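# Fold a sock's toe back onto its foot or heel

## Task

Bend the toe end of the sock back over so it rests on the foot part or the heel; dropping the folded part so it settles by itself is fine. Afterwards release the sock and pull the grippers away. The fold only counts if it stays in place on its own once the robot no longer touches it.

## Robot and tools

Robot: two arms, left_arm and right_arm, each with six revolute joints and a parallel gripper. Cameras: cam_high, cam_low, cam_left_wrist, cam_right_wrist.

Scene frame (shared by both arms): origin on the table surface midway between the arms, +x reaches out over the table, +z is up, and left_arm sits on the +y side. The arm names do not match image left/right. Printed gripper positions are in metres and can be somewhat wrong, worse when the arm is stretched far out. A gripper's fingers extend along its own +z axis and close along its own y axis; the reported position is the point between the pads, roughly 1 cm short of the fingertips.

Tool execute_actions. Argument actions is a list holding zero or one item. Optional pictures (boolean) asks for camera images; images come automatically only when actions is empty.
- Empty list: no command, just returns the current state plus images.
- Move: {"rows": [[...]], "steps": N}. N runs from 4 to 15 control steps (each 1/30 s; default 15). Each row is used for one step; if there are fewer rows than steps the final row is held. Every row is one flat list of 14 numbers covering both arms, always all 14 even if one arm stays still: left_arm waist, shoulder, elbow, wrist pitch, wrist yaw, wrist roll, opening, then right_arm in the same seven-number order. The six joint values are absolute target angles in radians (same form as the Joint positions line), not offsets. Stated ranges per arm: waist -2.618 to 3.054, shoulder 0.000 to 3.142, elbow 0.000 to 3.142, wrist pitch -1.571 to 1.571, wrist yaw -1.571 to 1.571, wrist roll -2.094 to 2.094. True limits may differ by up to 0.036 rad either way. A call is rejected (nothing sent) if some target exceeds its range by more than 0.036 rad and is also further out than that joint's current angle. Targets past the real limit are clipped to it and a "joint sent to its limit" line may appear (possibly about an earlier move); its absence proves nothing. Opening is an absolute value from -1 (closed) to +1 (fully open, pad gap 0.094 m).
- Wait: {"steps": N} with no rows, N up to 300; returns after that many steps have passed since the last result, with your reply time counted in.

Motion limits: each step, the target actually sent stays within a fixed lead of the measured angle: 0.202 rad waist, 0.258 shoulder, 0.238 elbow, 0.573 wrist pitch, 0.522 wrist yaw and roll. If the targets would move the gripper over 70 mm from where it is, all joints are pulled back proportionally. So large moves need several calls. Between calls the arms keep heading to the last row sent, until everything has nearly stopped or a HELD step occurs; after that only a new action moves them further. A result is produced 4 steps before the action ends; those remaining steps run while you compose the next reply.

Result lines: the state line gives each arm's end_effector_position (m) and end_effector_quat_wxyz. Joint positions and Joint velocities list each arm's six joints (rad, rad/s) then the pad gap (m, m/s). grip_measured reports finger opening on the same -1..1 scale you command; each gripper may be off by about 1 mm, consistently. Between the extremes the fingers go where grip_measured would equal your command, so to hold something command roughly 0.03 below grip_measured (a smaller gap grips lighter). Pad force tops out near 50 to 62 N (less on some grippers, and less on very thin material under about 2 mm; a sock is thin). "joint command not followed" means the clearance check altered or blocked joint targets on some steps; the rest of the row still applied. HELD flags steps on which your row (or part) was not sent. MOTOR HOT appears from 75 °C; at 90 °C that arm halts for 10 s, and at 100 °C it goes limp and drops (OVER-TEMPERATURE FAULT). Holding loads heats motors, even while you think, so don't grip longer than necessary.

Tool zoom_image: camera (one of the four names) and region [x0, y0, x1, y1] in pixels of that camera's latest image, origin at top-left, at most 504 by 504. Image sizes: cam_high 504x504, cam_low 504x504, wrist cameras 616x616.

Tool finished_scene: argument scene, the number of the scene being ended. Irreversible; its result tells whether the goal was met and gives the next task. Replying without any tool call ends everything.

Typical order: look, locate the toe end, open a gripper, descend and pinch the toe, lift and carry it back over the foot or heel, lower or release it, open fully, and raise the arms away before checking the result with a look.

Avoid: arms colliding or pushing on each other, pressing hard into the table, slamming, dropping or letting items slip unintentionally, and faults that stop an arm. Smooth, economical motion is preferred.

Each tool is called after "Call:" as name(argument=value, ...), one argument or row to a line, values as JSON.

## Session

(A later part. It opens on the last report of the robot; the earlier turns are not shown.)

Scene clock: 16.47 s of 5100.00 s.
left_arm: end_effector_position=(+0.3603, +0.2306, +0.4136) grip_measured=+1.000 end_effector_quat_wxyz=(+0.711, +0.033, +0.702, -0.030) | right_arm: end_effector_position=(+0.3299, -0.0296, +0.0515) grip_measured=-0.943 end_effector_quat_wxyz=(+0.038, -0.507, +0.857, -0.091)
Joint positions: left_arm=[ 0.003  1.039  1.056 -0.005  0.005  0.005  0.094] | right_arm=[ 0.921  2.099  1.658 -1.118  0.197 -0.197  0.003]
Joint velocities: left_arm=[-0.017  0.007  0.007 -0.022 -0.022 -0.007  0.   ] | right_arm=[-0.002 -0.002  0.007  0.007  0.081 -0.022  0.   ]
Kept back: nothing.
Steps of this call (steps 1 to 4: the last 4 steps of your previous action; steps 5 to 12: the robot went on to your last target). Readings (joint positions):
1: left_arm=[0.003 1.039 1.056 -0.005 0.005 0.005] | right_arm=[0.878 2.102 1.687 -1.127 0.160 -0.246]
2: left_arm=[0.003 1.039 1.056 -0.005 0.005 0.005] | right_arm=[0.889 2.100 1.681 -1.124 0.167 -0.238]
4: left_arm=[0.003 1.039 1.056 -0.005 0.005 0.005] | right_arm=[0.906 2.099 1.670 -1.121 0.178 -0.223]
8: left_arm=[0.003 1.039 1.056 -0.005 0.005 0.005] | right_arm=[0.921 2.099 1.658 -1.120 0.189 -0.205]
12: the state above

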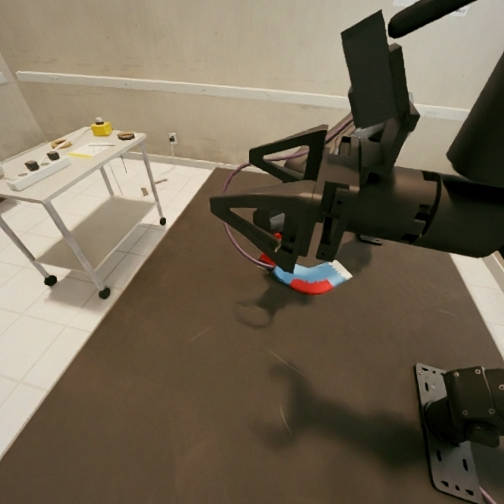

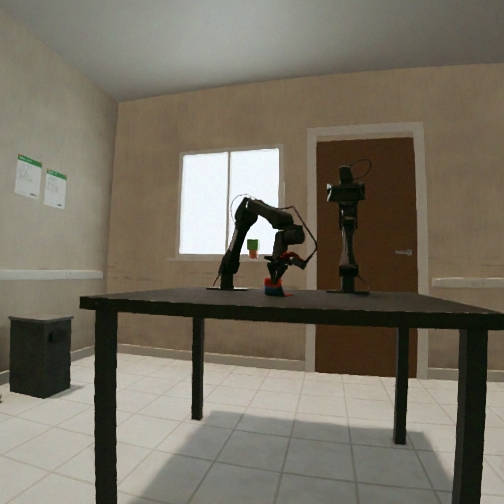

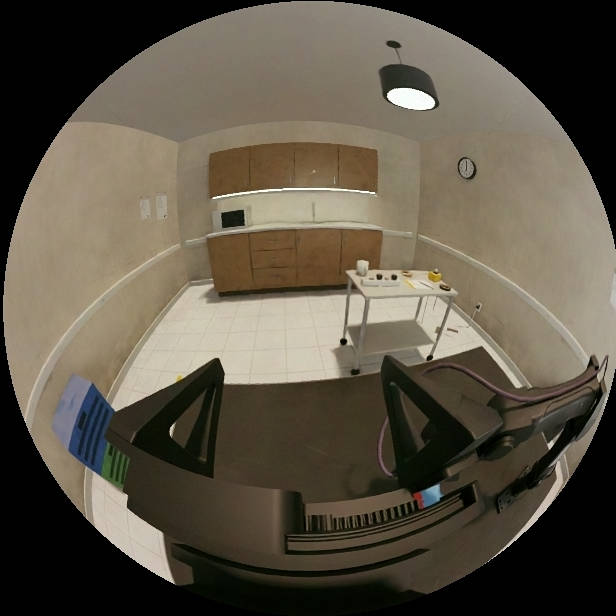

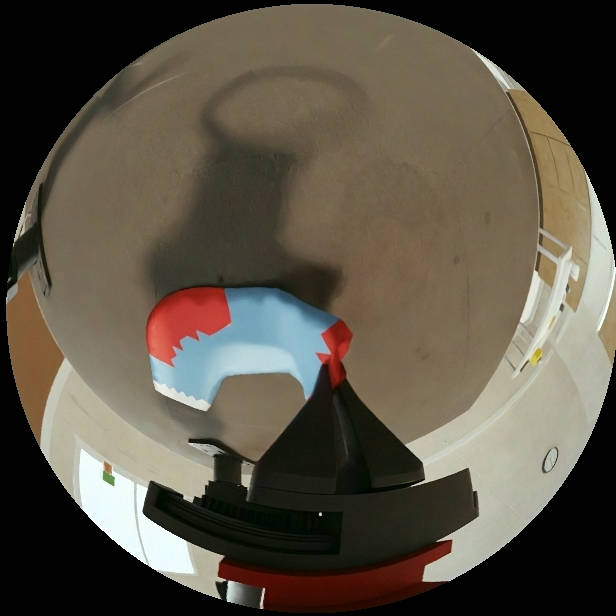

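Call:
execute_actions(
  actions=[
    {"rows":[[0.003,1.039,1.056,-0.005,0.005,0.005,1,0.922,2.062,1.649,-1.09,0.243,-0.167,-0.98],[0.003,1.039,1.056,-0.005,0.005,0.005,1,0.928,2.062,1.645,-1.085,0.277,-0.154,-0.98],[0.003,1.039,1.056,-0.005,0.005,0.005,1,0.938,2.062,1.640,-1.079,0.31,-0.14,-0.98],[0.003,1.039,1.056,-0.005,0.005,0.005,1,0.951,2.062,1.633,-1.072,0.344,-0.127,-0.98],[0.003,1.039,1.056,-0.005,0.005,0.005,1,0.964,2.062,1.625,-1.065,0.377,-0.114,-0.98],[0.003,1.039,1.056,-0.005,0.005,0.005,1,0.977,2.062,1.617,-1.057,0.411,-0.101,-0.98],[0.003,1.039,1.056,-0.005,0.005,0.005,1,0.990,2.062,1.608,-1.048,0.444,-0.088,-0.98],[0.003,1.039,1.056,-0.005,0.005,0.005,1,1.003,2.062,1.598,-1.039,0.478,-0.074,-0.98],[0.003,1.039,1.056,-0.005,0.005,0.005,1,1.016,2.062,1.587,-1.029,0.511,-0.061,-0.98],[0.003,1.039,1.056,-0.005,0.005,0.005,1,1.029,2.062,1.576,-1.019,0.545,-0.048,-0.98],[0.003,1.039,1.056,-0.005,0.005,0.005,1,1.042,2.062,1.564,-1.008,0.578,-0.035,-0.98],[0.003,1.039,1.056,-0.005,0.005,0.005,1,1.055,2.062,1.552,-0.996,0.612,-0.022,-0.98],[0.003,1.039,1.056,-0.005,0.005,0.005,1,1.068,2.062,1.538,-0.984,0.645,-0.008,-0.98],[0.003,1.039,1.056,-0.005,0.005,0.005,1,1.081,2.062,1.524,-0.971,0.679,0.005,-0.98],[0.003,1.039,1.056,-0.005,0.005,0.005,1,1.094,2.062,1.512,-0.96,0.712,0.018,-0.98]],"steps":15},
  ],
)

Call:
execute_actions(
  actions=[
    {"rows":[[0.003,1.039,1.056,-0.005,0.005,0.005,1,1.105,2.062,1.503,-0.96,0.712,0.018,-0.98],[0.003,1.039,1.056,-0.005,0.005,0.005,1,1.113,2.062,1.497,-0.96,0.712,0.018,-0.98],[0.003,1.039,1.056,-0.005,0.005,0.005,1,1.118,2.062,1.497,-0.96,0.712,0.018,-0.98]],"steps":15},
  ],
  pictures=true,
)

Scene clock: 19.40 s of 5100.00 s.
left_arm: end_effector_position=(+0.3603, +0.2306, +0.4136) grip_measured=+1.000 end_effector_quat_wxyz=(+0.711, +0.033, +0.702, -0.030) | right_arm: end_effector_position=(+0.3336, -0.0339, +0.0501) grip_measured=-0.943 end_effector_quat_wxyz=(+0.094, -0.493, +0.843, -0.197)
Joint positions: left_arm=[ 0.003  1.039  1.056 -0.005  0.005  0.005  0.094] | right_arm=[ 1.009  2.096  1.593 -1.063  0.439 -0.098  0.003]
Joint velocities: left_arm=[-0.012 -0.027  0.007  0.081 -0.022 -0.007  0.   ] | right_arm=[ 0.447 -0.002 -0.335  0.256  0.857  0.271 -0.001]
Steps of this call (steps 1 to 30: the robot went on to your last target; steps 31 to 77: nothing new was sent; steps 78 to 88: the first 11 steps of this action). Readings (joint positions):
78: left_arm=[0.003 1.039 1.056 -0.005 0.005 0.005] | right_arm=[0.921 2.099 1.658 -1.117 0.206 -0.190]
79: left_arm=[0.003 1.039 1.056 -0.005 0.005 0.005] | right_arm=[0.921 2.099 1.658 -1.116 0.216 -0.186]
81: left_arm=[0.003 1.039 1.056 -0.005 0.005 0.005] | right_arm=[0.924 2.098 1.656 -1.109 0.251 -0.172]
85: left_arm=[0.003 1.039 1.056 -0.005 0.005 0.005] | right_arm=[0.962 2.096 1.626 -1.085 0.354 -0.133]
88: the state above

Scene clock: 19.90 s of 5100.00 s.
left_arm: end_effector_position=(+0.3603, +0.2306, +0.4136) grip_measured=+1.000 end_effector_quat_wxyz=(+0.711, +0.033, +0.702, -0.030) | right_arm: end_effector_position=(+0.3279, -0.0298, +0.0512) grip_measured=-0.943 end_effector_quat_wxyz=(+0.166, -0.483, +0.810, -0.288)
Joint positions: left_arm=[ 0.003  1.039  1.056 -0.005  0.005  0.005  0.094] | right_arm=[ 1.119  2.096  1.504 -0.987  0.679 -0.003  0.003]
Joint velocities: left_arm=[ 0.002  0.012 -0.002 -0.037 -0.007 -0.066  0.   ] | right_arm=[-0.012 -0.007  0.012  0.066  0.051  0.051 -0.001]
Steps of this call (steps 1 to 4: the last 4 steps of your previous action; steps 5 to 15: the first 11 steps of this action). Readings (joint positions):
5: left_arm=[0.003 1.039 1.056 -0.005 0.005 0.005] | right_arm=[1.080 2.096 1.531 -1.014 0.587 -0.039]
6: left_arm=[0.003 1.039 1.056 -0.005 0.005 0.005] | right_arm=[1.092 2.096 1.521 -1.008 0.608 -0.031]
8: left_arm=[0.003 1.039 1.056 -0.005 0.005 0.005] | right_arm=[1.109 2.096 1.507 -1.001 0.637 -0.019]
12: left_arm=[0.003 1.039 1.056 -0.005 0.005 0.005] | right_arm=[1.119 2.096 1.504 -0.991 0.667 -0.007]
15: the state above

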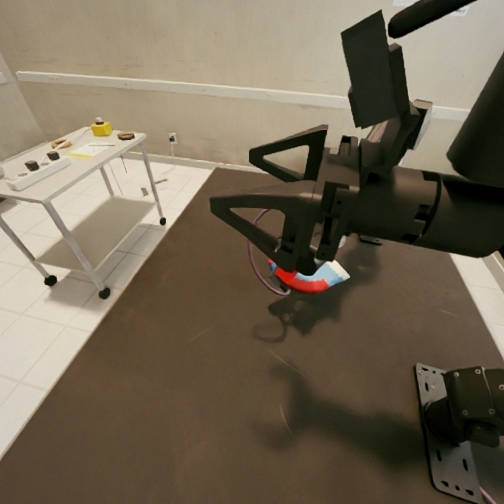

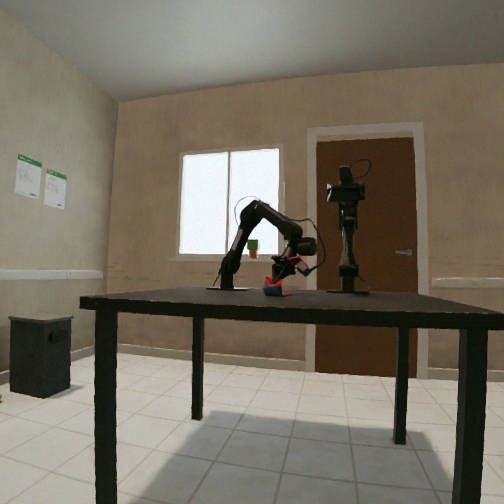

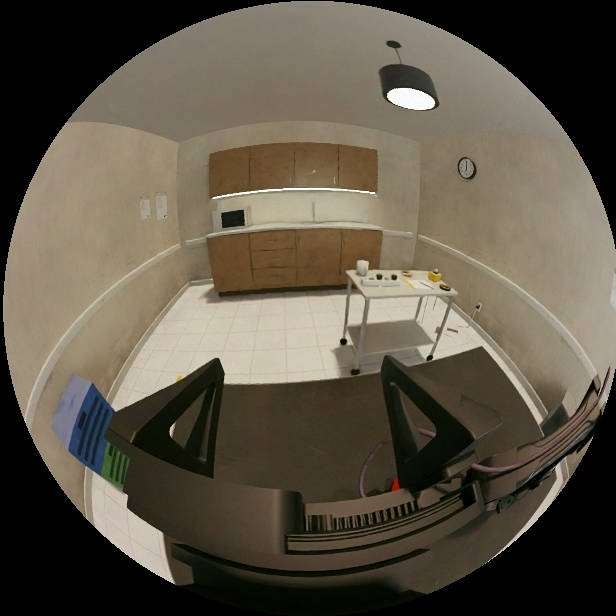

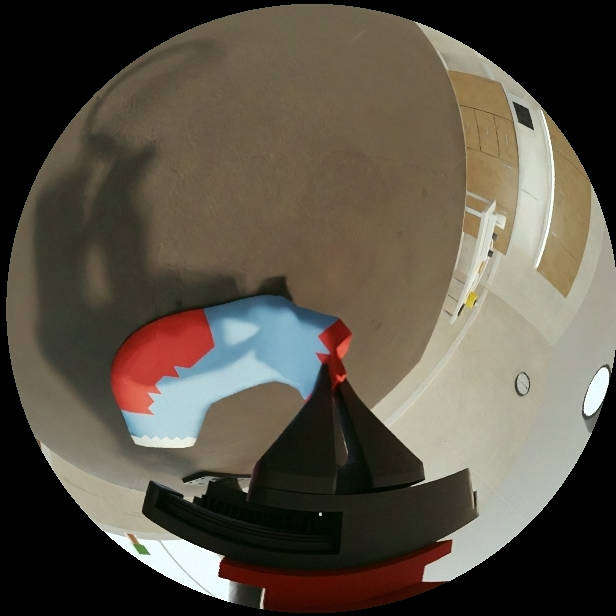

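Call:
zoom_image(
  camera="cam_low",
  region=[245, 250, 325, 305],
)

Call:
zoom_image(
  camera="cam_high",
  region=[240, 230, 370, 320],
)

Region (245, 250, 325, 305) of cam_low's 504x504 image, scaled by 6.300, with more detail than that image has; it fills the top 346 rows of this view, and the rest is white.

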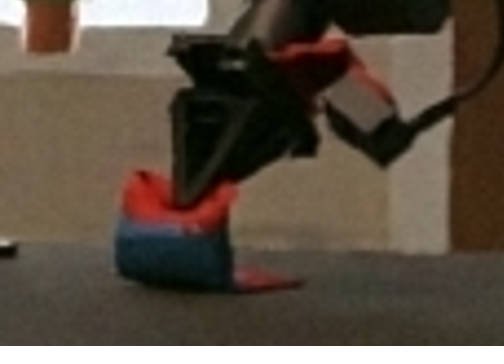

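Region (240, 230, 370, 320) of cam_high's 504x504 image, scaled by 3.877, with more detail than that image has; it fills the top 349 rows of this view, and the rest is white.

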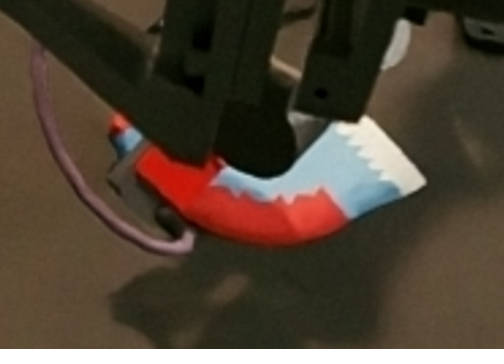

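Call:
execute_actions(
  actions=[
    {"rows":[[0.003,1.039,1.056,-0.005,0.005,0.005,1,1.124,2.062,1.495,-0.955,0.712,0.024,-0.98],[0.003,1.039,1.056,-0.005,0.005,0.005,1,1.131,2.062,1.492,-0.95,0.712,0.031,-0.98],[0.003,1.039,1.056,-0.005,0.005,0.005,1,1.139,2.062,1.487,-0.944,0.712,0.039,-0.98],[0.003,1.039,1.056,-0.005,0.005,0.005,1,1.147,2.062,1.481,-0.938,0.712,0.047,-0.98],[0.003,1.039,1.056,-0.005,0.005,0.005,1,1.155,2.062,1.474,-0.932,0.712,0.055,-0.98],[0.003,1.039,1.056,-0.005,0.005,0.005,1,1.163,2.062,1.467,-0.926,0.712,0.063,-0.98],[0.003,1.039,1.056,-0.005,0.005,0.005,1,1.169,2.062,1.459,-0.92,0.712,0.069,-0.98],[0.003,1.039,1.056,-0.005,0.005,0.005,1,1.173,2.062,1.452,-0.915,0.712,0.073,-0.98]],"steps":15},
  ],
)

Call:
execute_actions(
  actions=[
    {"steps":5},
  ],
  pictures=true,
)

Call:
zoom_image(
  camera="cam_low",
  region=[245, 250, 325, 305],
)

Scene clock: 20.97 s of 5100.00 s.
left_arm: end_effector_position=(+0.3603, +0.2306, +0.4136) grip_measured=+1.000 end_effector_quat_wxyz=(+0.711, +0.033, +0.702, -0.030) | right_arm: end_effector_position=(+0.3125, -0.0209, +0.0429) grip_measured=-0.943 end_effector_quat_wxyz=(+0.183, -0.484, +0.806, -0.287)
Joint positions: left_arm=[ 0.003  1.039  1.056 -0.005  0.005  0.005  0.094] | right_arm=[ 1.17   2.096  1.461 -0.948  0.694  0.045  0.003]
Joint velocities: left_arm=[-0.002  0.002 -0.007  0.066  0.022 -0.037  0.   ] | right_arm=[ 0.11  -0.002 -0.071  0.022 -0.037  0.051 -0.001]
Steps of this call (steps 1 to 4: the last 4 steps of your previous action; steps 5 to 21: the robot went on to your last target; steps 22 to 32: the first 11 steps of this action). Readings (joint positions):
22: left_arm=[0.003 1.039 1.056 -0.005 0.005 0.005] | right_arm=[1.119 2.096 1.504 -0.982 0.690 0.002]
23: left_arm=[0.003 1.039 1.056 -0.005 0.005 0.005] | right_arm=[1.119 2.096 1.504 -0.981 0.690 0.004]
25: left_arm=[0.003 1.039 1.056 -0.005 0.005 0.005] | right_arm=[1.123 2.096 1.502 -0.975 0.691 0.012]
29: left_arm=[0.003 1.039 1.056 -0.005 0.005 0.005] | right_arm=[1.151 2.096 1.477 -0.953 0.694 0.034]
32: the state above

Scene clock: 21.13 s of 5100.00 s.
left_arm: end_effector_position=(+0.3603, +0.2306, +0.4136) grip_measured=+1.000 end_effector_quat_wxyz=(+0.711, +0.033, +0.702, -0.030) | right_arm: end_effector_position=(+0.3121, -0.0193, +0.0425) grip_measured=-0.943 end_effector_quat_wxyz=(+0.186, -0.481, +0.808, -0.285)
Joint positions: left_arm=[ 0.003  1.039  1.056 -0.005  0.005  0.005  0.094] | right_arm=[ 1.173  2.096  1.459 -0.941  0.694  0.053  0.003]
Joint velocities: left_arm=[-0.002  0.007 -0.007 -0.037  0.022 -0.051  0.   ] | right_arm=[-0.012  0.002 -0.007  0.037 -0.066  0.066 -0.001]
Kept back: nothing.
Steps of this call (steps 1 to 4: the last 4 steps of your previous action; step 5: the robot went on to your last target). Readings (joint positions):
1: left_arm=[0.003 1.039 1.056 -0.005 0.005 0.005] | right_arm=[1.173 2.096 1.459 -0.947 0.694 0.047]
2: left_arm=[0.003 1.039 1.056 -0.005 0.005 0.005] | right_arm=[1.173 2.096 1.459 -0.946 0.694 0.049]
4: left_arm=[0.003 1.039 1.056 -0.005 0.005 0.005] | right_arm=[1.173 2.096 1.459 -0.942 0.694 0.052]
5: the state above

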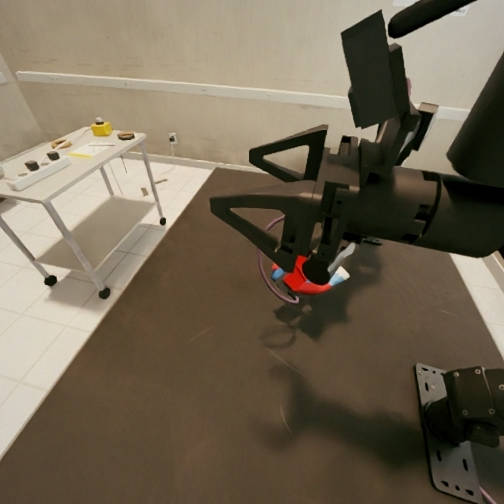

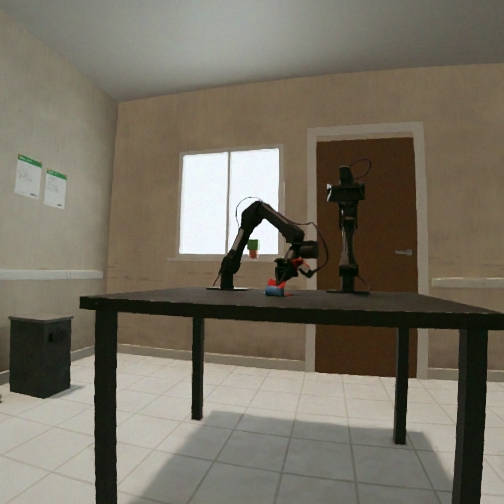

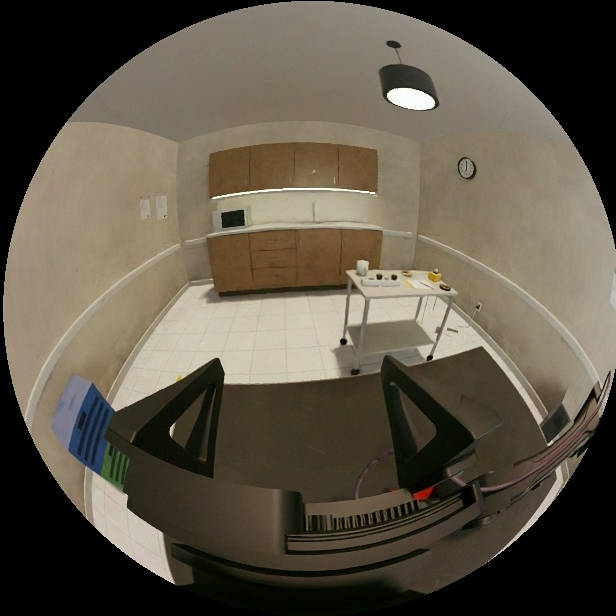

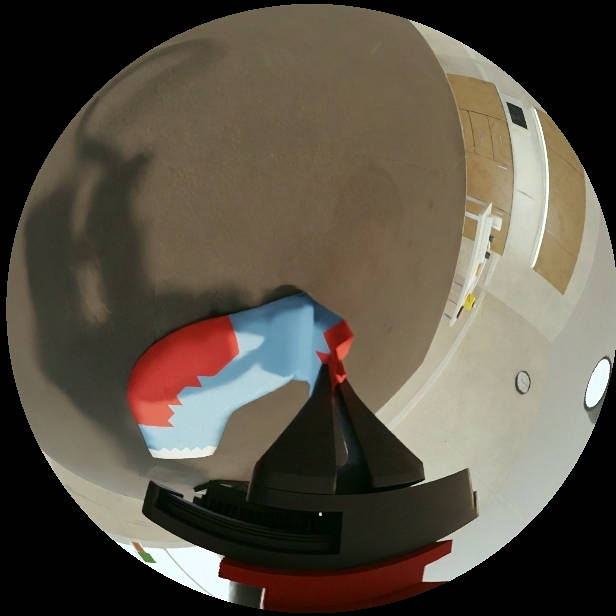

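Region (245, 250, 325, 305) of cam_low's 504x504 image, scaled by 6.300, with more detail than that image has; it fills the top 346 rows of this view, and the rest is white.

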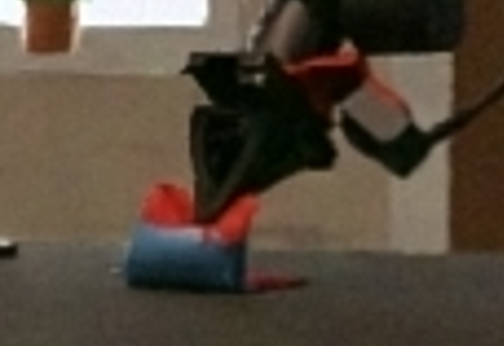

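Call:
execute_actions(
  actions=[
    {"rows":[[0.003,1.039,1.056,-0.005,0.005,0.005,1,1.178,2.062,1.447,-0.908,0.712,0.078,-0.98],[0.003,1.039,1.056,-0.005,0.005,0.005,1,1.184,2.062,1.441,-0.90,0.712,0.084,-0.98],[0.003,1.039,1.056,-0.005,0.005,0.005,1,1.19,2.062,1.434,-0.892,0.712,0.09,-0.98],[0.003,1.039,1.056,-0.005,0.005,0.005,1,1.196,2.062,1.426,-0.884,0.712,0.096,-0.98],[0.003,1.039,1.056,-0.005,0.005,0.005,1,1.202,2.062,1.418,-0.876,0.712,0.102,-0.98],[0.003,1.039,1.056,-0.005,0.005,0.005,1,1.207,2.062,1.41,-0.868,0.712,0.107,-0.98],[0.003,1.039,1.056,-0.005,0.005,0.005,1,1.212,2.062,1.402,-0.86,0.712,0.112,-0.98],[0.003,1.039,1.056,-0.005,0.005,0.005,1,1.216,2.062,1.394,-0.852,0.712,0.116,-0.98],[0.003,1.039,1.056,-0.005,0.005,0.005,1,1.219,2.062,1.386,-0.845,0.712,0.119,-0.98],[0.003,1.039,1.056,-0.005,0.005,0.005,1,1.22,2.062,1.379,-0.84,0.712,0.12,-0.98]],"steps":15},
  ],
)

Call:
execute_actions(
  actions=[
    {"steps":7},
  ],
  pictures=true,
)

Call:
zoom_image(
  camera="cam_low",
  region=[245, 250, 325, 305],
)

Scene clock: 21.93 s of 5100.00 s.
left_arm: end_effector_position=(+0.3603, +0.2306, +0.4136) grip_measured=+1.000 end_effector_quat_wxyz=(+0.711, +0.033, +0.702, -0.030) | right_arm: end_effector_position=(+0.2973, -0.0163, +0.0281) grip_measured=-0.943 end_effector_quat_wxyz=(+0.196, -0.482, +0.807, -0.280)
Joint positions: left_arm=[ 0.003  1.039  1.056 -0.005  0.005  0.005  0.094] | right_arm=[ 1.213  2.096  1.395 -0.883  0.696  0.092  0.003]
Joint velocities: left_arm=[-0.007 -0.012  0.017 -0.037  0.007 -0.11   0.   ] | right_arm=[ 0.115 -0.012 -0.183  0.081 -0.022  0.11  -0.   ]
Steps of this call (steps 1 to 13: the robot went on to your last target; steps 14 to 24: the first 11 steps of this action). Readings (joint positions):
14: left_arm=[0.003 1.039 1.056 -0.005 0.005 0.005] | right_arm=[1.173 2.096 1.459 -0.937 0.694 0.057]
15: left_arm=[0.003 1.039 1.056 -0.005 0.005 0.005] | right_arm=[1.173 2.096 1.459 -0.935 0.694 0.059]
17: left_arm=[0.003 1.039 1.056 -0.005 0.005 0.005] | right_arm=[1.175 2.096 1.453 -0.924 0.696 0.065]
21: left_arm=[0.003 1.039 1.056 -0.005 0.005 0.005] | right_arm=[1.196 2.096 1.420 -0.899 0.696 0.082]
24: the state above

Scene clock: 22.17 s of 5100.00 s.
left_arm: end_effector_position=(+0.3603, +0.2306, +0.4136) grip_measured=+1.000 end_effector_quat_wxyz=(+0.711, +0.033, +0.702, -0.030) | right_arm: end_effector_position=(+0.2962, -0.0146, +0.0262) grip_measured=-0.943 end_effector_quat_wxyz=(+0.200, -0.479, +0.809, -0.276)
Joint positions: left_arm=[ 0.003  1.039  1.056 -0.005  0.005  0.005  0.094] | right_arm=[ 1.217  2.096  1.387 -0.868  0.696  0.101  0.003]
Joint velocities: left_arm=[ 0.002 -0.002  0.007 -0.007 -0.007 -0.022  0.   ] | right_arm=[ 0.007 -0.002 -0.002 -0.022 -0.022  0.081  0.   ]
Kept back: nothing.
Steps of this call (steps 1 to 4: the last 4 steps of your previous action; steps 5 to 7: the robot went on to your last target). Readings (joint positions):
1: left_arm=[0.003 1.039 1.056 -0.005 0.005 0.005] | right_arm=[1.216 2.096 1.391 -0.880 0.696 0.094]
2: left_arm=[0.003 1.039 1.056 -0.005 0.005 0.005] | right_arm=[1.217 2.096 1.388 -0.878 0.696 0.095]
4: left_arm=[0.003 1.039 1.056 -0.005 0.005 0.005] | right_arm=[1.217 2.096 1.387 -0.874 0.696 0.098]
7: the state above

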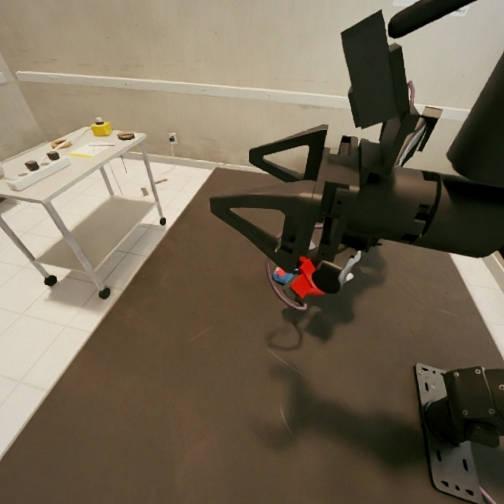

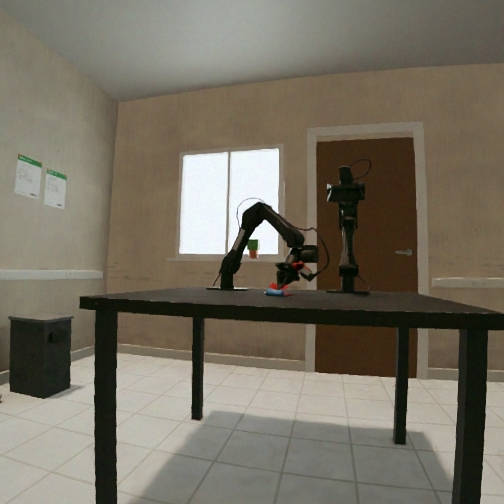

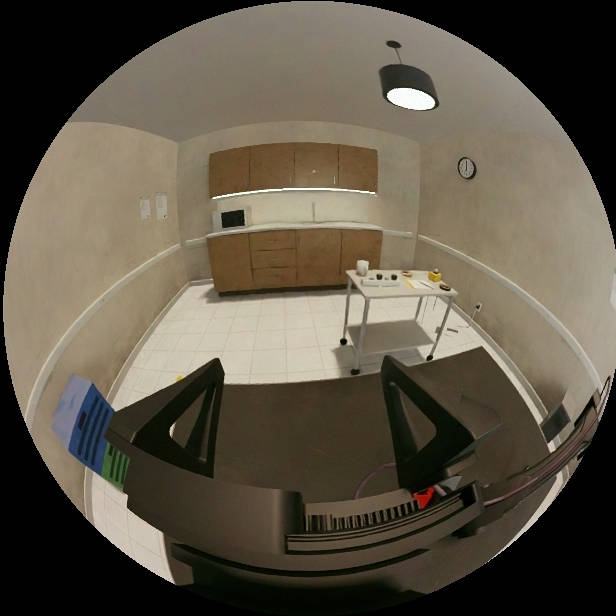

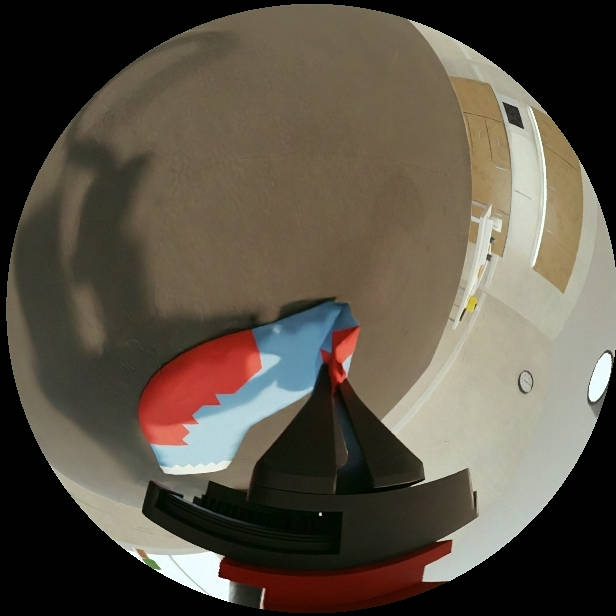

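Region (245, 250, 325, 305) of cam_low's 504x504 image, scaled by 6.300, with more detail than that image has; it fills the top 346 rows of this view, and the rest is white.

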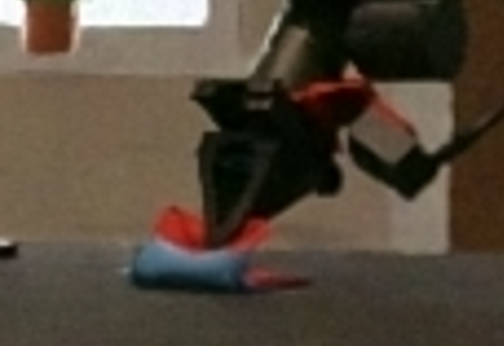

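Call:
execute_actions(
  actions=[
    {"rows":[[0.003,1.039,1.056,-0.005,0.005,0.005,1,1.225,2.062,1.376,-0.835,0.712,0.125,-0.98],[0.003,1.039,1.056,-0.005,0.005,0.005,1,1.23,2.062,1.373,-0.83,0.712,0.13,-0.98],[0.003,1.039,1.056,-0.005,0.005,0.005,1,1.235,2.062,1.37,-0.826,0.712,0.135,-0.98],[0.003,1.039,1.056,-0.005,0.005,0.005,1,1.24,2.062,1.367,-0.822,0.712,0.14,-0.98],[0.003,1.039,1.056,-0.005,0.005,0.005,1,1.244,2.062,1.364,-0.82,0.712,0.144,-0.98],[0.003,1.039,1.056,-0.005,0.005,0.005,1,1.244,2.062,1.364,-0.82,0.712,0.144,-0.98],[0.003,1.039,1.056,-0.005,0.005,0.005,1,1.244,2.062,1.364,-0.82,0.712,0.144,-0.98],[0.003,1.039,1.056,-0.005,0.005,0.005,1,1.244,2.062,1.364,-0.82,0.712,0.144,-0.98],[0.003,1.039,1.056,-0.005,0.005,0.005,1,1.248,2.062,1.364,-0.82,0.712,0.144,-0.92],[0.003,1.039,1.056,-0.005,0.005,0.005,1,1.252,2.062,1.364,-0.82,0.712,0.144,-0.85],[0.003,1.039,1.056,-0.005,0.005,0.005,1,1.256,2.062,1.364,-0.82,0.712,0.144,-0.77],[0.003,1.039,1.056,-0.005,0.005,0.005,1,1.26,2.062,1.364,-0.82,0.712,0.144,-0.69],[0.003,1.039,1.056,-0.005,0.005,0.005,1,1.263,2.062,1.364,-0.82,0.712,0.144,-0.62]],"steps":15},
  ],
)

Call:
execute_actions(
  actions=[
    {"steps":8},
  ],
  pictures=true,
)

Call:
zoom_image(
  camera="cam_low",
  region=[245, 250, 325, 305],
)

Scene clock: 23.27 s of 5100.00 s.
left_arm: end_effector_position=(+0.3603, +0.2306, +0.4136) grip_measured=+1.000 end_effector_quat_wxyz=(+0.711, +0.033, +0.702, -0.030) | right_arm: end_effector_position=(+0.2886, -0.0081, +0.0233) grip_measured=-0.810 end_effector_quat_wxyz=(+0.210, -0.479, +0.809, -0.269)
Joint positions: left_arm=[ 0.003  1.039  1.056 -0.005  0.005  0.005  0.094] | right_arm=[ 1.243  2.096  1.374 -0.846  0.696  0.124  0.009]
Joint velocities: left_arm=[ 0.012 -0.012  0.007  0.007  0.007 -0.007  0.   ] | right_arm=[ 0.051 -0.012 -0.027 -0.081  0.007  0.037  0.076]
Steps of this call (steps 1 to 22: the robot went on to your last target; steps 23 to 33: the first 11 steps of this action). Readings (joint positions):
23: left_arm=[0.003 1.039 1.056 -0.005 0.005 0.005] | right_arm=[1.217 2.096 1.387 -0.863 0.696 0.104]
24: left_arm=[0.003 1.039 1.056 -0.005 0.005 0.005] | right_arm=[1.218 2.096 1.387 -0.861 0.696 0.105]
26: left_arm=[0.003 1.039 1.056 -0.005 0.005 0.005] | right_arm=[1.221 2.096 1.387 -0.857 0.696 0.111]
30: left_arm=[0.003 1.039 1.056 -0.005 0.005 0.005] | right_arm=[1.235 2.096 1.377 -0.846 0.696 0.121]
33: the state above

Scene clock: 23.53 s of 5100.00 s.
left_arm: end_effector_position=(+0.3603, +0.2306, +0.4136) grip_measured=+1.000 end_effector_quat_wxyz=(+0.711, +0.033, +0.702, -0.030) | right_arm: end_effector_position=(+0.2842, -0.0039, +0.0233) grip_measured=-0.622 end_effector_quat_wxyz=(+0.214, -0.484, +0.806, -0.266)
Joint positions: left_arm=[ 0.003  1.039  1.056 -0.005  0.005  0.005  0.094] | right_arm=[ 1.257  2.096  1.374 -0.843  0.696  0.126  0.018]
Joint velocities: left_arm=[ 0.002 -0.007  0.002 -0.081  0.007  0.022  0.   ] | right_arm=[-0.002  0.007 -0.012 -0.007 -0.022 -0.037  0.001]
Kept back: nothing.
Steps of this call (steps 1 to 4: the last 4 steps of your previous action; steps 5 to 8: the robot went on to your last target). Readings (joint positions):
1: left_arm=[0.003 1.039 1.056 -0.005 0.005 0.005] | right_arm=[1.245 2.096 1.374 -0.845 0.696 0.124]
2: left_arm=[0.003 1.039 1.056 -0.005 0.005 0.005] | right_arm=[1.248 2.096 1.374 -0.845 0.696 0.125]
4: left_arm=[0.003 1.039 1.056 -0.005 0.005 0.005] | right_arm=[1.253 2.096 1.374 -0.844 0.696 0.126]
8: the state above

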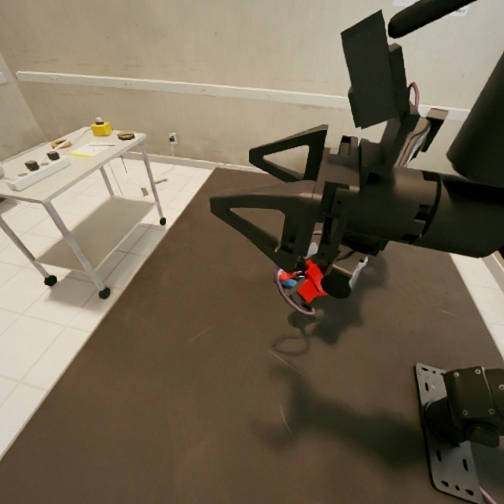

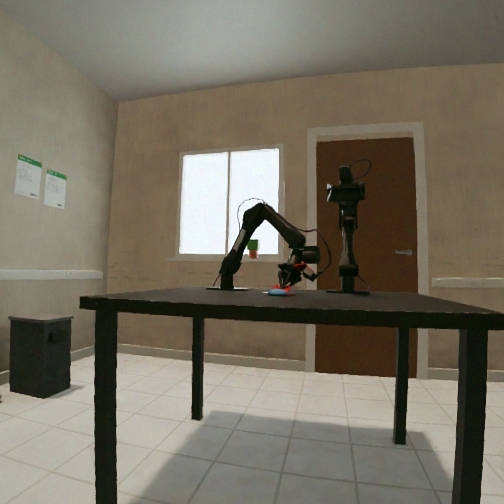

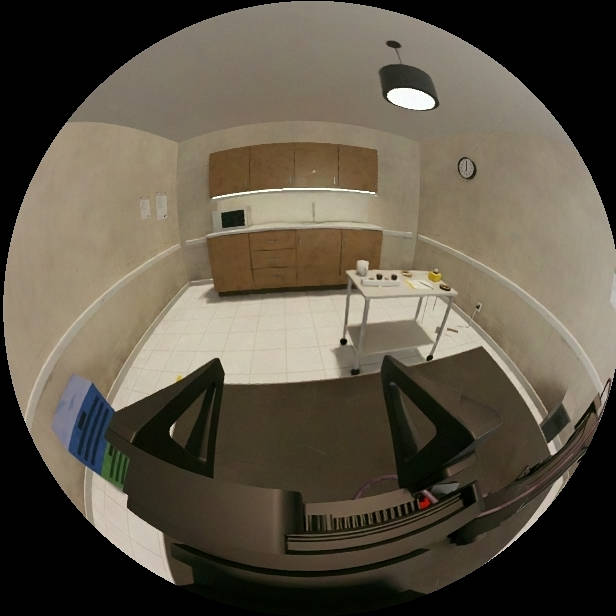

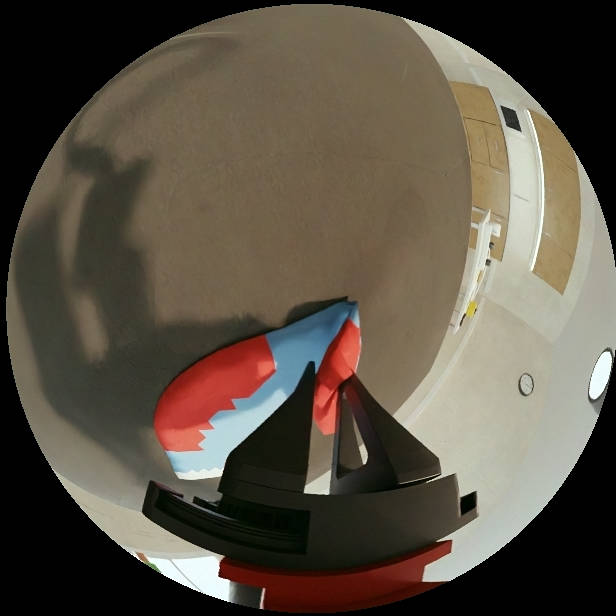

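Region (245, 250, 325, 305) of cam_low's 504x504 image, scaled by 6.300, with more detail than that image has; it fills the top 346 rows of this view, and the rest is white.

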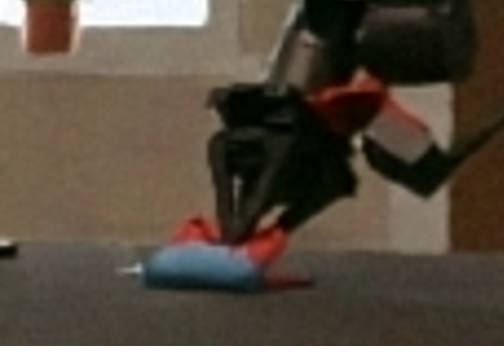

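Call:
execute_actions(
  actions=[
    {"rows":[[0.003,1.039,1.056,-0.005,0.005,0.005,1,1.27,2.057,1.364,-0.83,0.712,0.15,-0.6],[0.003,1.039,1.056,-0.005,0.005,0.005,1,1.278,2.053,1.364,-0.83,0.712,0.158,-0.58],[0.003,1.039,1.056,-0.005,0.005,0.005,1,1.287,2.051,1.364,-0.83,0.712,0.167,-0.56],[0.003,1.039,1.056,-0.005,0.005,0.005,1,1.296,2.049,1.364,-0.83,0.712,0.176,-0.54],[0.003,1.039,1.056,-0.005,0.005,0.005,1,1.305,2.047,1.364,-0.83,0.712,0.185,-0.52],[0.003,1.039,1.056,-0.005,0.005,0.005,1,1.314,2.045,1.364,-0.83,0.712,0.194,-0.5],[0.003,1.039,1.056,-0.005,0.005,0.005,1,1.323,2.043,1.364,-0.83,0.712,0.203,-0.5],[0.003,1.039,1.056,-0.005,0.005,0.005,1,1.332,2.041,1.364,-0.83,0.712,0.212,-0.5],[0.003,1.039,1.056,-0.005,0.005,0.005,1,1.341,2.039,1.364,-0.83,0.712,0.221,-0.5],[0.003,1.039,1.056,-0.005,0.005,0.005,1,1.35,2.037,1.364,-0.83,0.712,0.23,-0.5],[0.003,1.039,1.056,-0.005,0.005,0.005,1,1.359,2.035,1.364,-0.83,0.712,0.239,-0.5],[0.003,1.039,1.056,-0.005,0.005,0.005,1,1.366,2.035,1.364,-0.83,0.712,0.245,-0.5]],"steps":15},
  ],
)

Call:
execute_actions(
  actions=[
    {"steps":8},
  ],
  pictures=true,
)

Call:
zoom_image(
  camera="cam_low",
  region=[245, 250, 325, 305],
)

Scene clock: 24.57 s of 5100.00 s.
left_arm: end_effector_position=(+0.3603, +0.2306, +0.4136) grip_measured=+1.000 end_effector_quat_wxyz=(+0.711, +0.033, +0.702, -0.030) | right_arm: end_effector_position=(+0.2592, +0.0158, +0.0303) grip_measured=-0.502 end_effector_quat_wxyz=(+0.239, -0.488, +0.803, -0.244)
Joint positions: left_arm=[ 0.003  1.039  1.056 -0.005  0.005  0.005  0.094] | right_arm=[ 1.337  2.076  1.374 -0.843  0.697  0.188  0.023]
Joint velocities: left_arm=[-0.007  0.002 -0.002 -0.051  0.051 -0.051  0.   ] | right_arm=[ 0.31  -0.095 -0.027  0.007 -0.022  0.271 -0.001]
Steps of this call (steps 1 to 20: the robot went on to your last target; steps 21 to 31: the first 11 steps of this action). Readings (joint positions):
21: left_arm=[0.003 1.039 1.056 -0.005 0.005 0.005] | right_arm=[1.257 2.096 1.374 -0.843 0.696 0.128]
22: left_arm=[0.003 1.039 1.056 -0.005 0.005 0.005] | right_arm=[1.259 2.096 1.374 -0.843 0.696 0.131]
24: left_arm=[0.003 1.039 1.056 -0.005 0.005 0.005] | right_arm=[1.267 2.096 1.374 -0.843 0.697 0.139]
28: left_arm=[0.003 1.039 1.056 -0.005 0.005 0.005] | right_arm=[1.304 2.087 1.374 -0.843 0.697 0.164]
31: the state above

Scene clock: 24.83 s of 5100.00 s.
left_arm: end_effector_position=(+0.3603, +0.2306, +0.4136) grip_measured=+1.000 end_effector_quat_wxyz=(+0.711, +0.033, +0.702, -0.030) | right_arm: end_effector_position=(+0.2494, +0.0226, +0.0329) grip_measured=-0.502 end_effector_quat_wxyz=(+0.249, -0.485, +0.805, -0.234)
Joint positions: left_arm=[ 0.003  1.039  1.056 -0.005  0.005  0.005  0.094] | right_arm=[ 1.367  2.069  1.374 -0.843  0.697  0.222  0.023]
Joint velocities: left_arm=[-0.012  0.012 -0.012 -0.037  0.037  0.007  0.   ] | right_arm=[-0.007  0.012 -0.017  0.007 -0.022  0.051  0.001]
Kept back: nothing.
Steps of this call (steps 1 to 4: the last 4 steps of your previous action; steps 5 to 8: the robot went on to your last target). Readings (joint positions):
1: left_arm=[0.003 1.039 1.056 -0.005 0.005 0.005] | right_arm=[1.346 2.074 1.374 -0.843 0.697 0.196]
2: left_arm=[0.003 1.039 1.056 -0.005 0.005 0.005] | right_arm=[1.355 2.071 1.374 -0.843 0.697 0.202]
4: left_arm=[0.003 1.039 1.056 -0.005 0.005 0.005] | right_arm=[1.365 2.069 1.374 -0.843 0.697 0.211]
8: the state above

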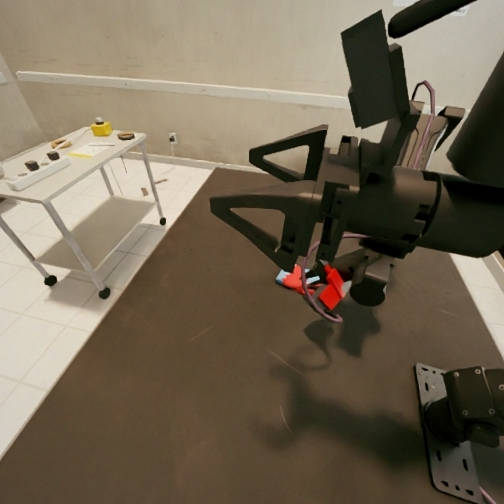

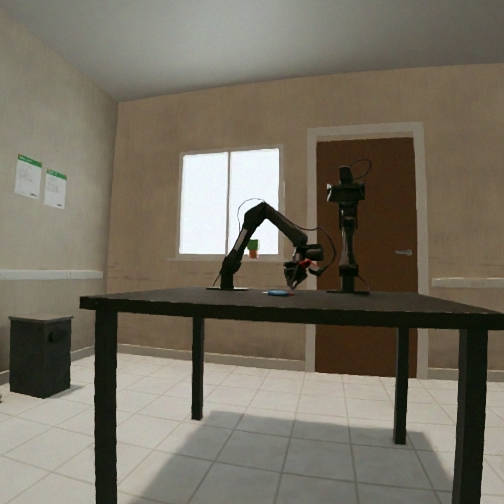

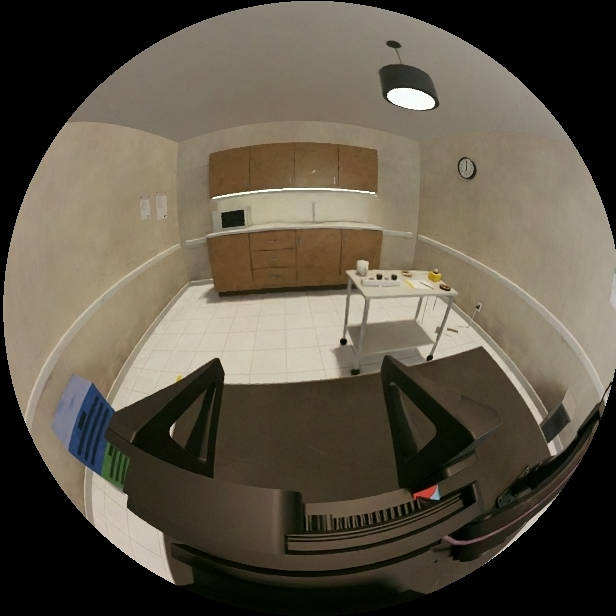

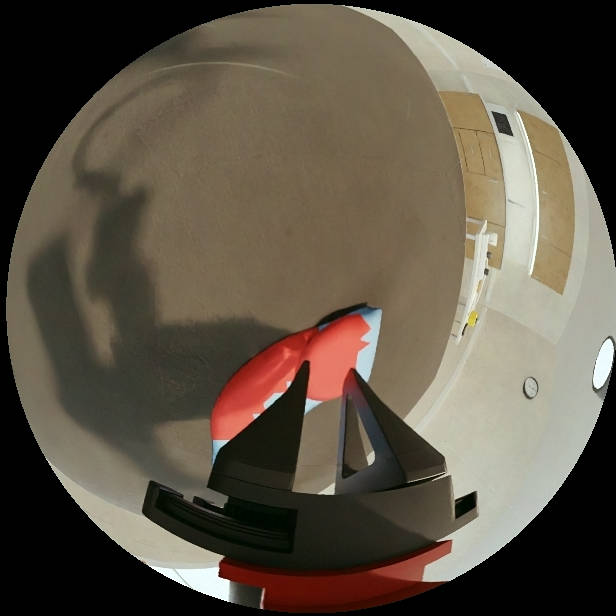

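Region (245, 250, 325, 305) of cam_low's 504x504 image, scaled by 6.300, with more detail than that image has; it fills the top 346 rows of this view, and the rest is white.

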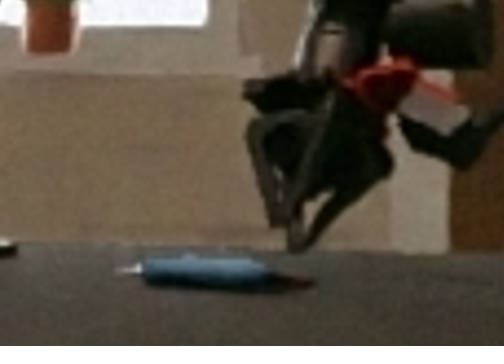

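Call:
execute_actions(
  actions=[],
)

Scene clock: 25.13 s of 5100.00 s.
left_arm: end_effector_position=(+0.3603, +0.2306, +0.4136) grip_measured=+1.000 end_effector_quat_wxyz=(+0.711, +0.033, +0.702, -0.030) | right_arm: end_effector_position=(+0.2494, +0.0226, +0.0329) grip_measured=-0.502 end_effector_quat_wxyz=(+0.249, -0.483, +0.806, -0.234)
Joint positions: left_arm=[ 0.003  1.039  1.056 -0.005  0.005  0.005  0.094] | right_arm=[ 1.367  2.069  1.374 -0.843  0.697  0.227  0.023]
Joint velocities: left_arm=[ 0.002  0.022  0.002  0.007 -0.022  0.037  0.   ] | right_arm=[-0.002  0.017 -0.002 -0.007  0.037 -0.007  0.   ]
Kept back: nothing.
Steps of this call (steps 1 to 9: the robot went on to your last target). Readings (joint positions):
1: left_arm=[0.003 1.039 1.056 -0.005 0.005 0.005] | right_arm=[1.367 2.069 1.374 -0.843 0.697 0.223]
2: left_arm=[0.003 1.039 1.056 -0.005 0.005 0.005] | right_arm=[1.367 2.069 1.374 -0.843 0.697 0.224]
4: left_arm=[0.003 1.039 1.056 -0.005 0.005 0.005] | right_arm=[1.367 2.069 1.374 -0.843 0.697 0.226]
8: left_arm=[0.003 1.039 1.056 -0.005 0.005 0.005] | right_arm=[1.367 2.069 1.374 -0.843 0.697 0.227]
9: the state above

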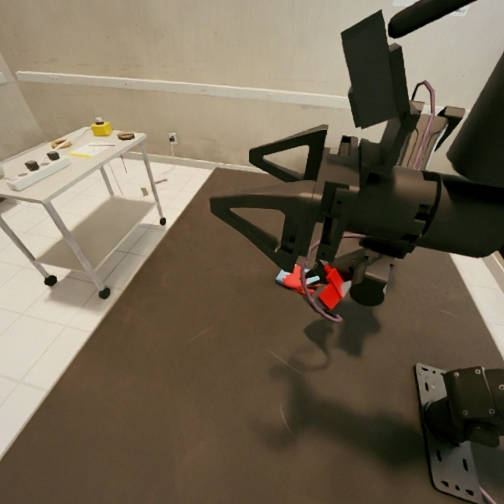

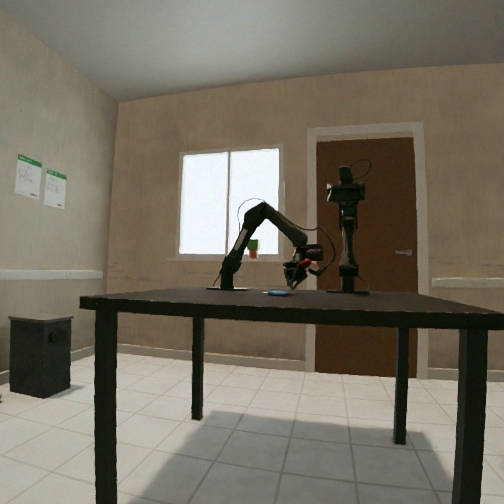

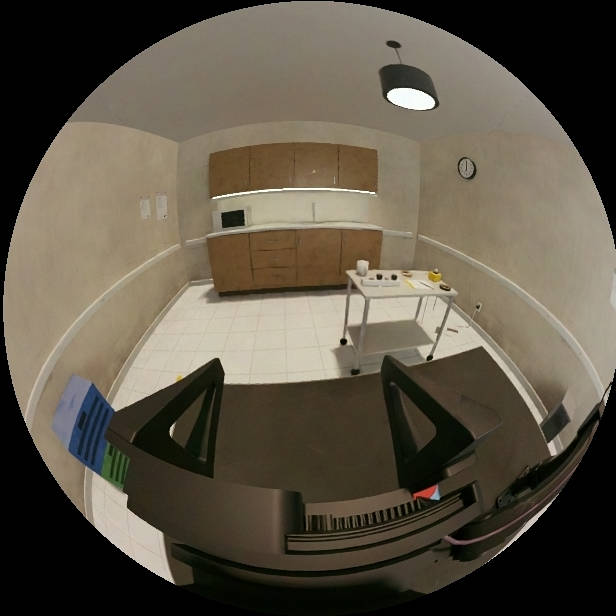

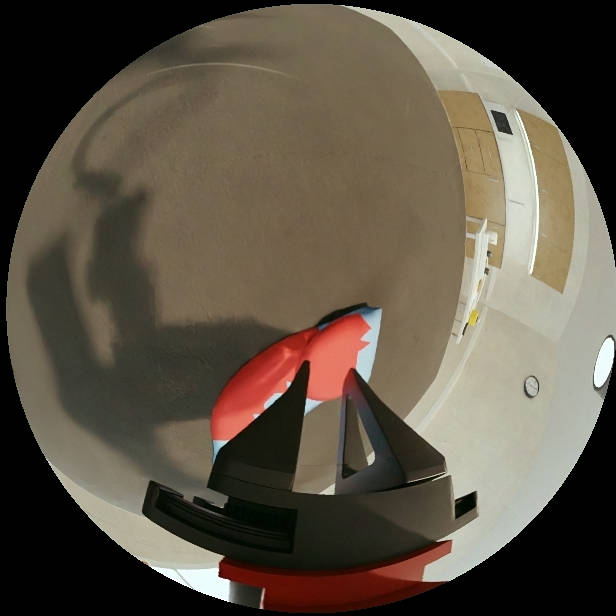

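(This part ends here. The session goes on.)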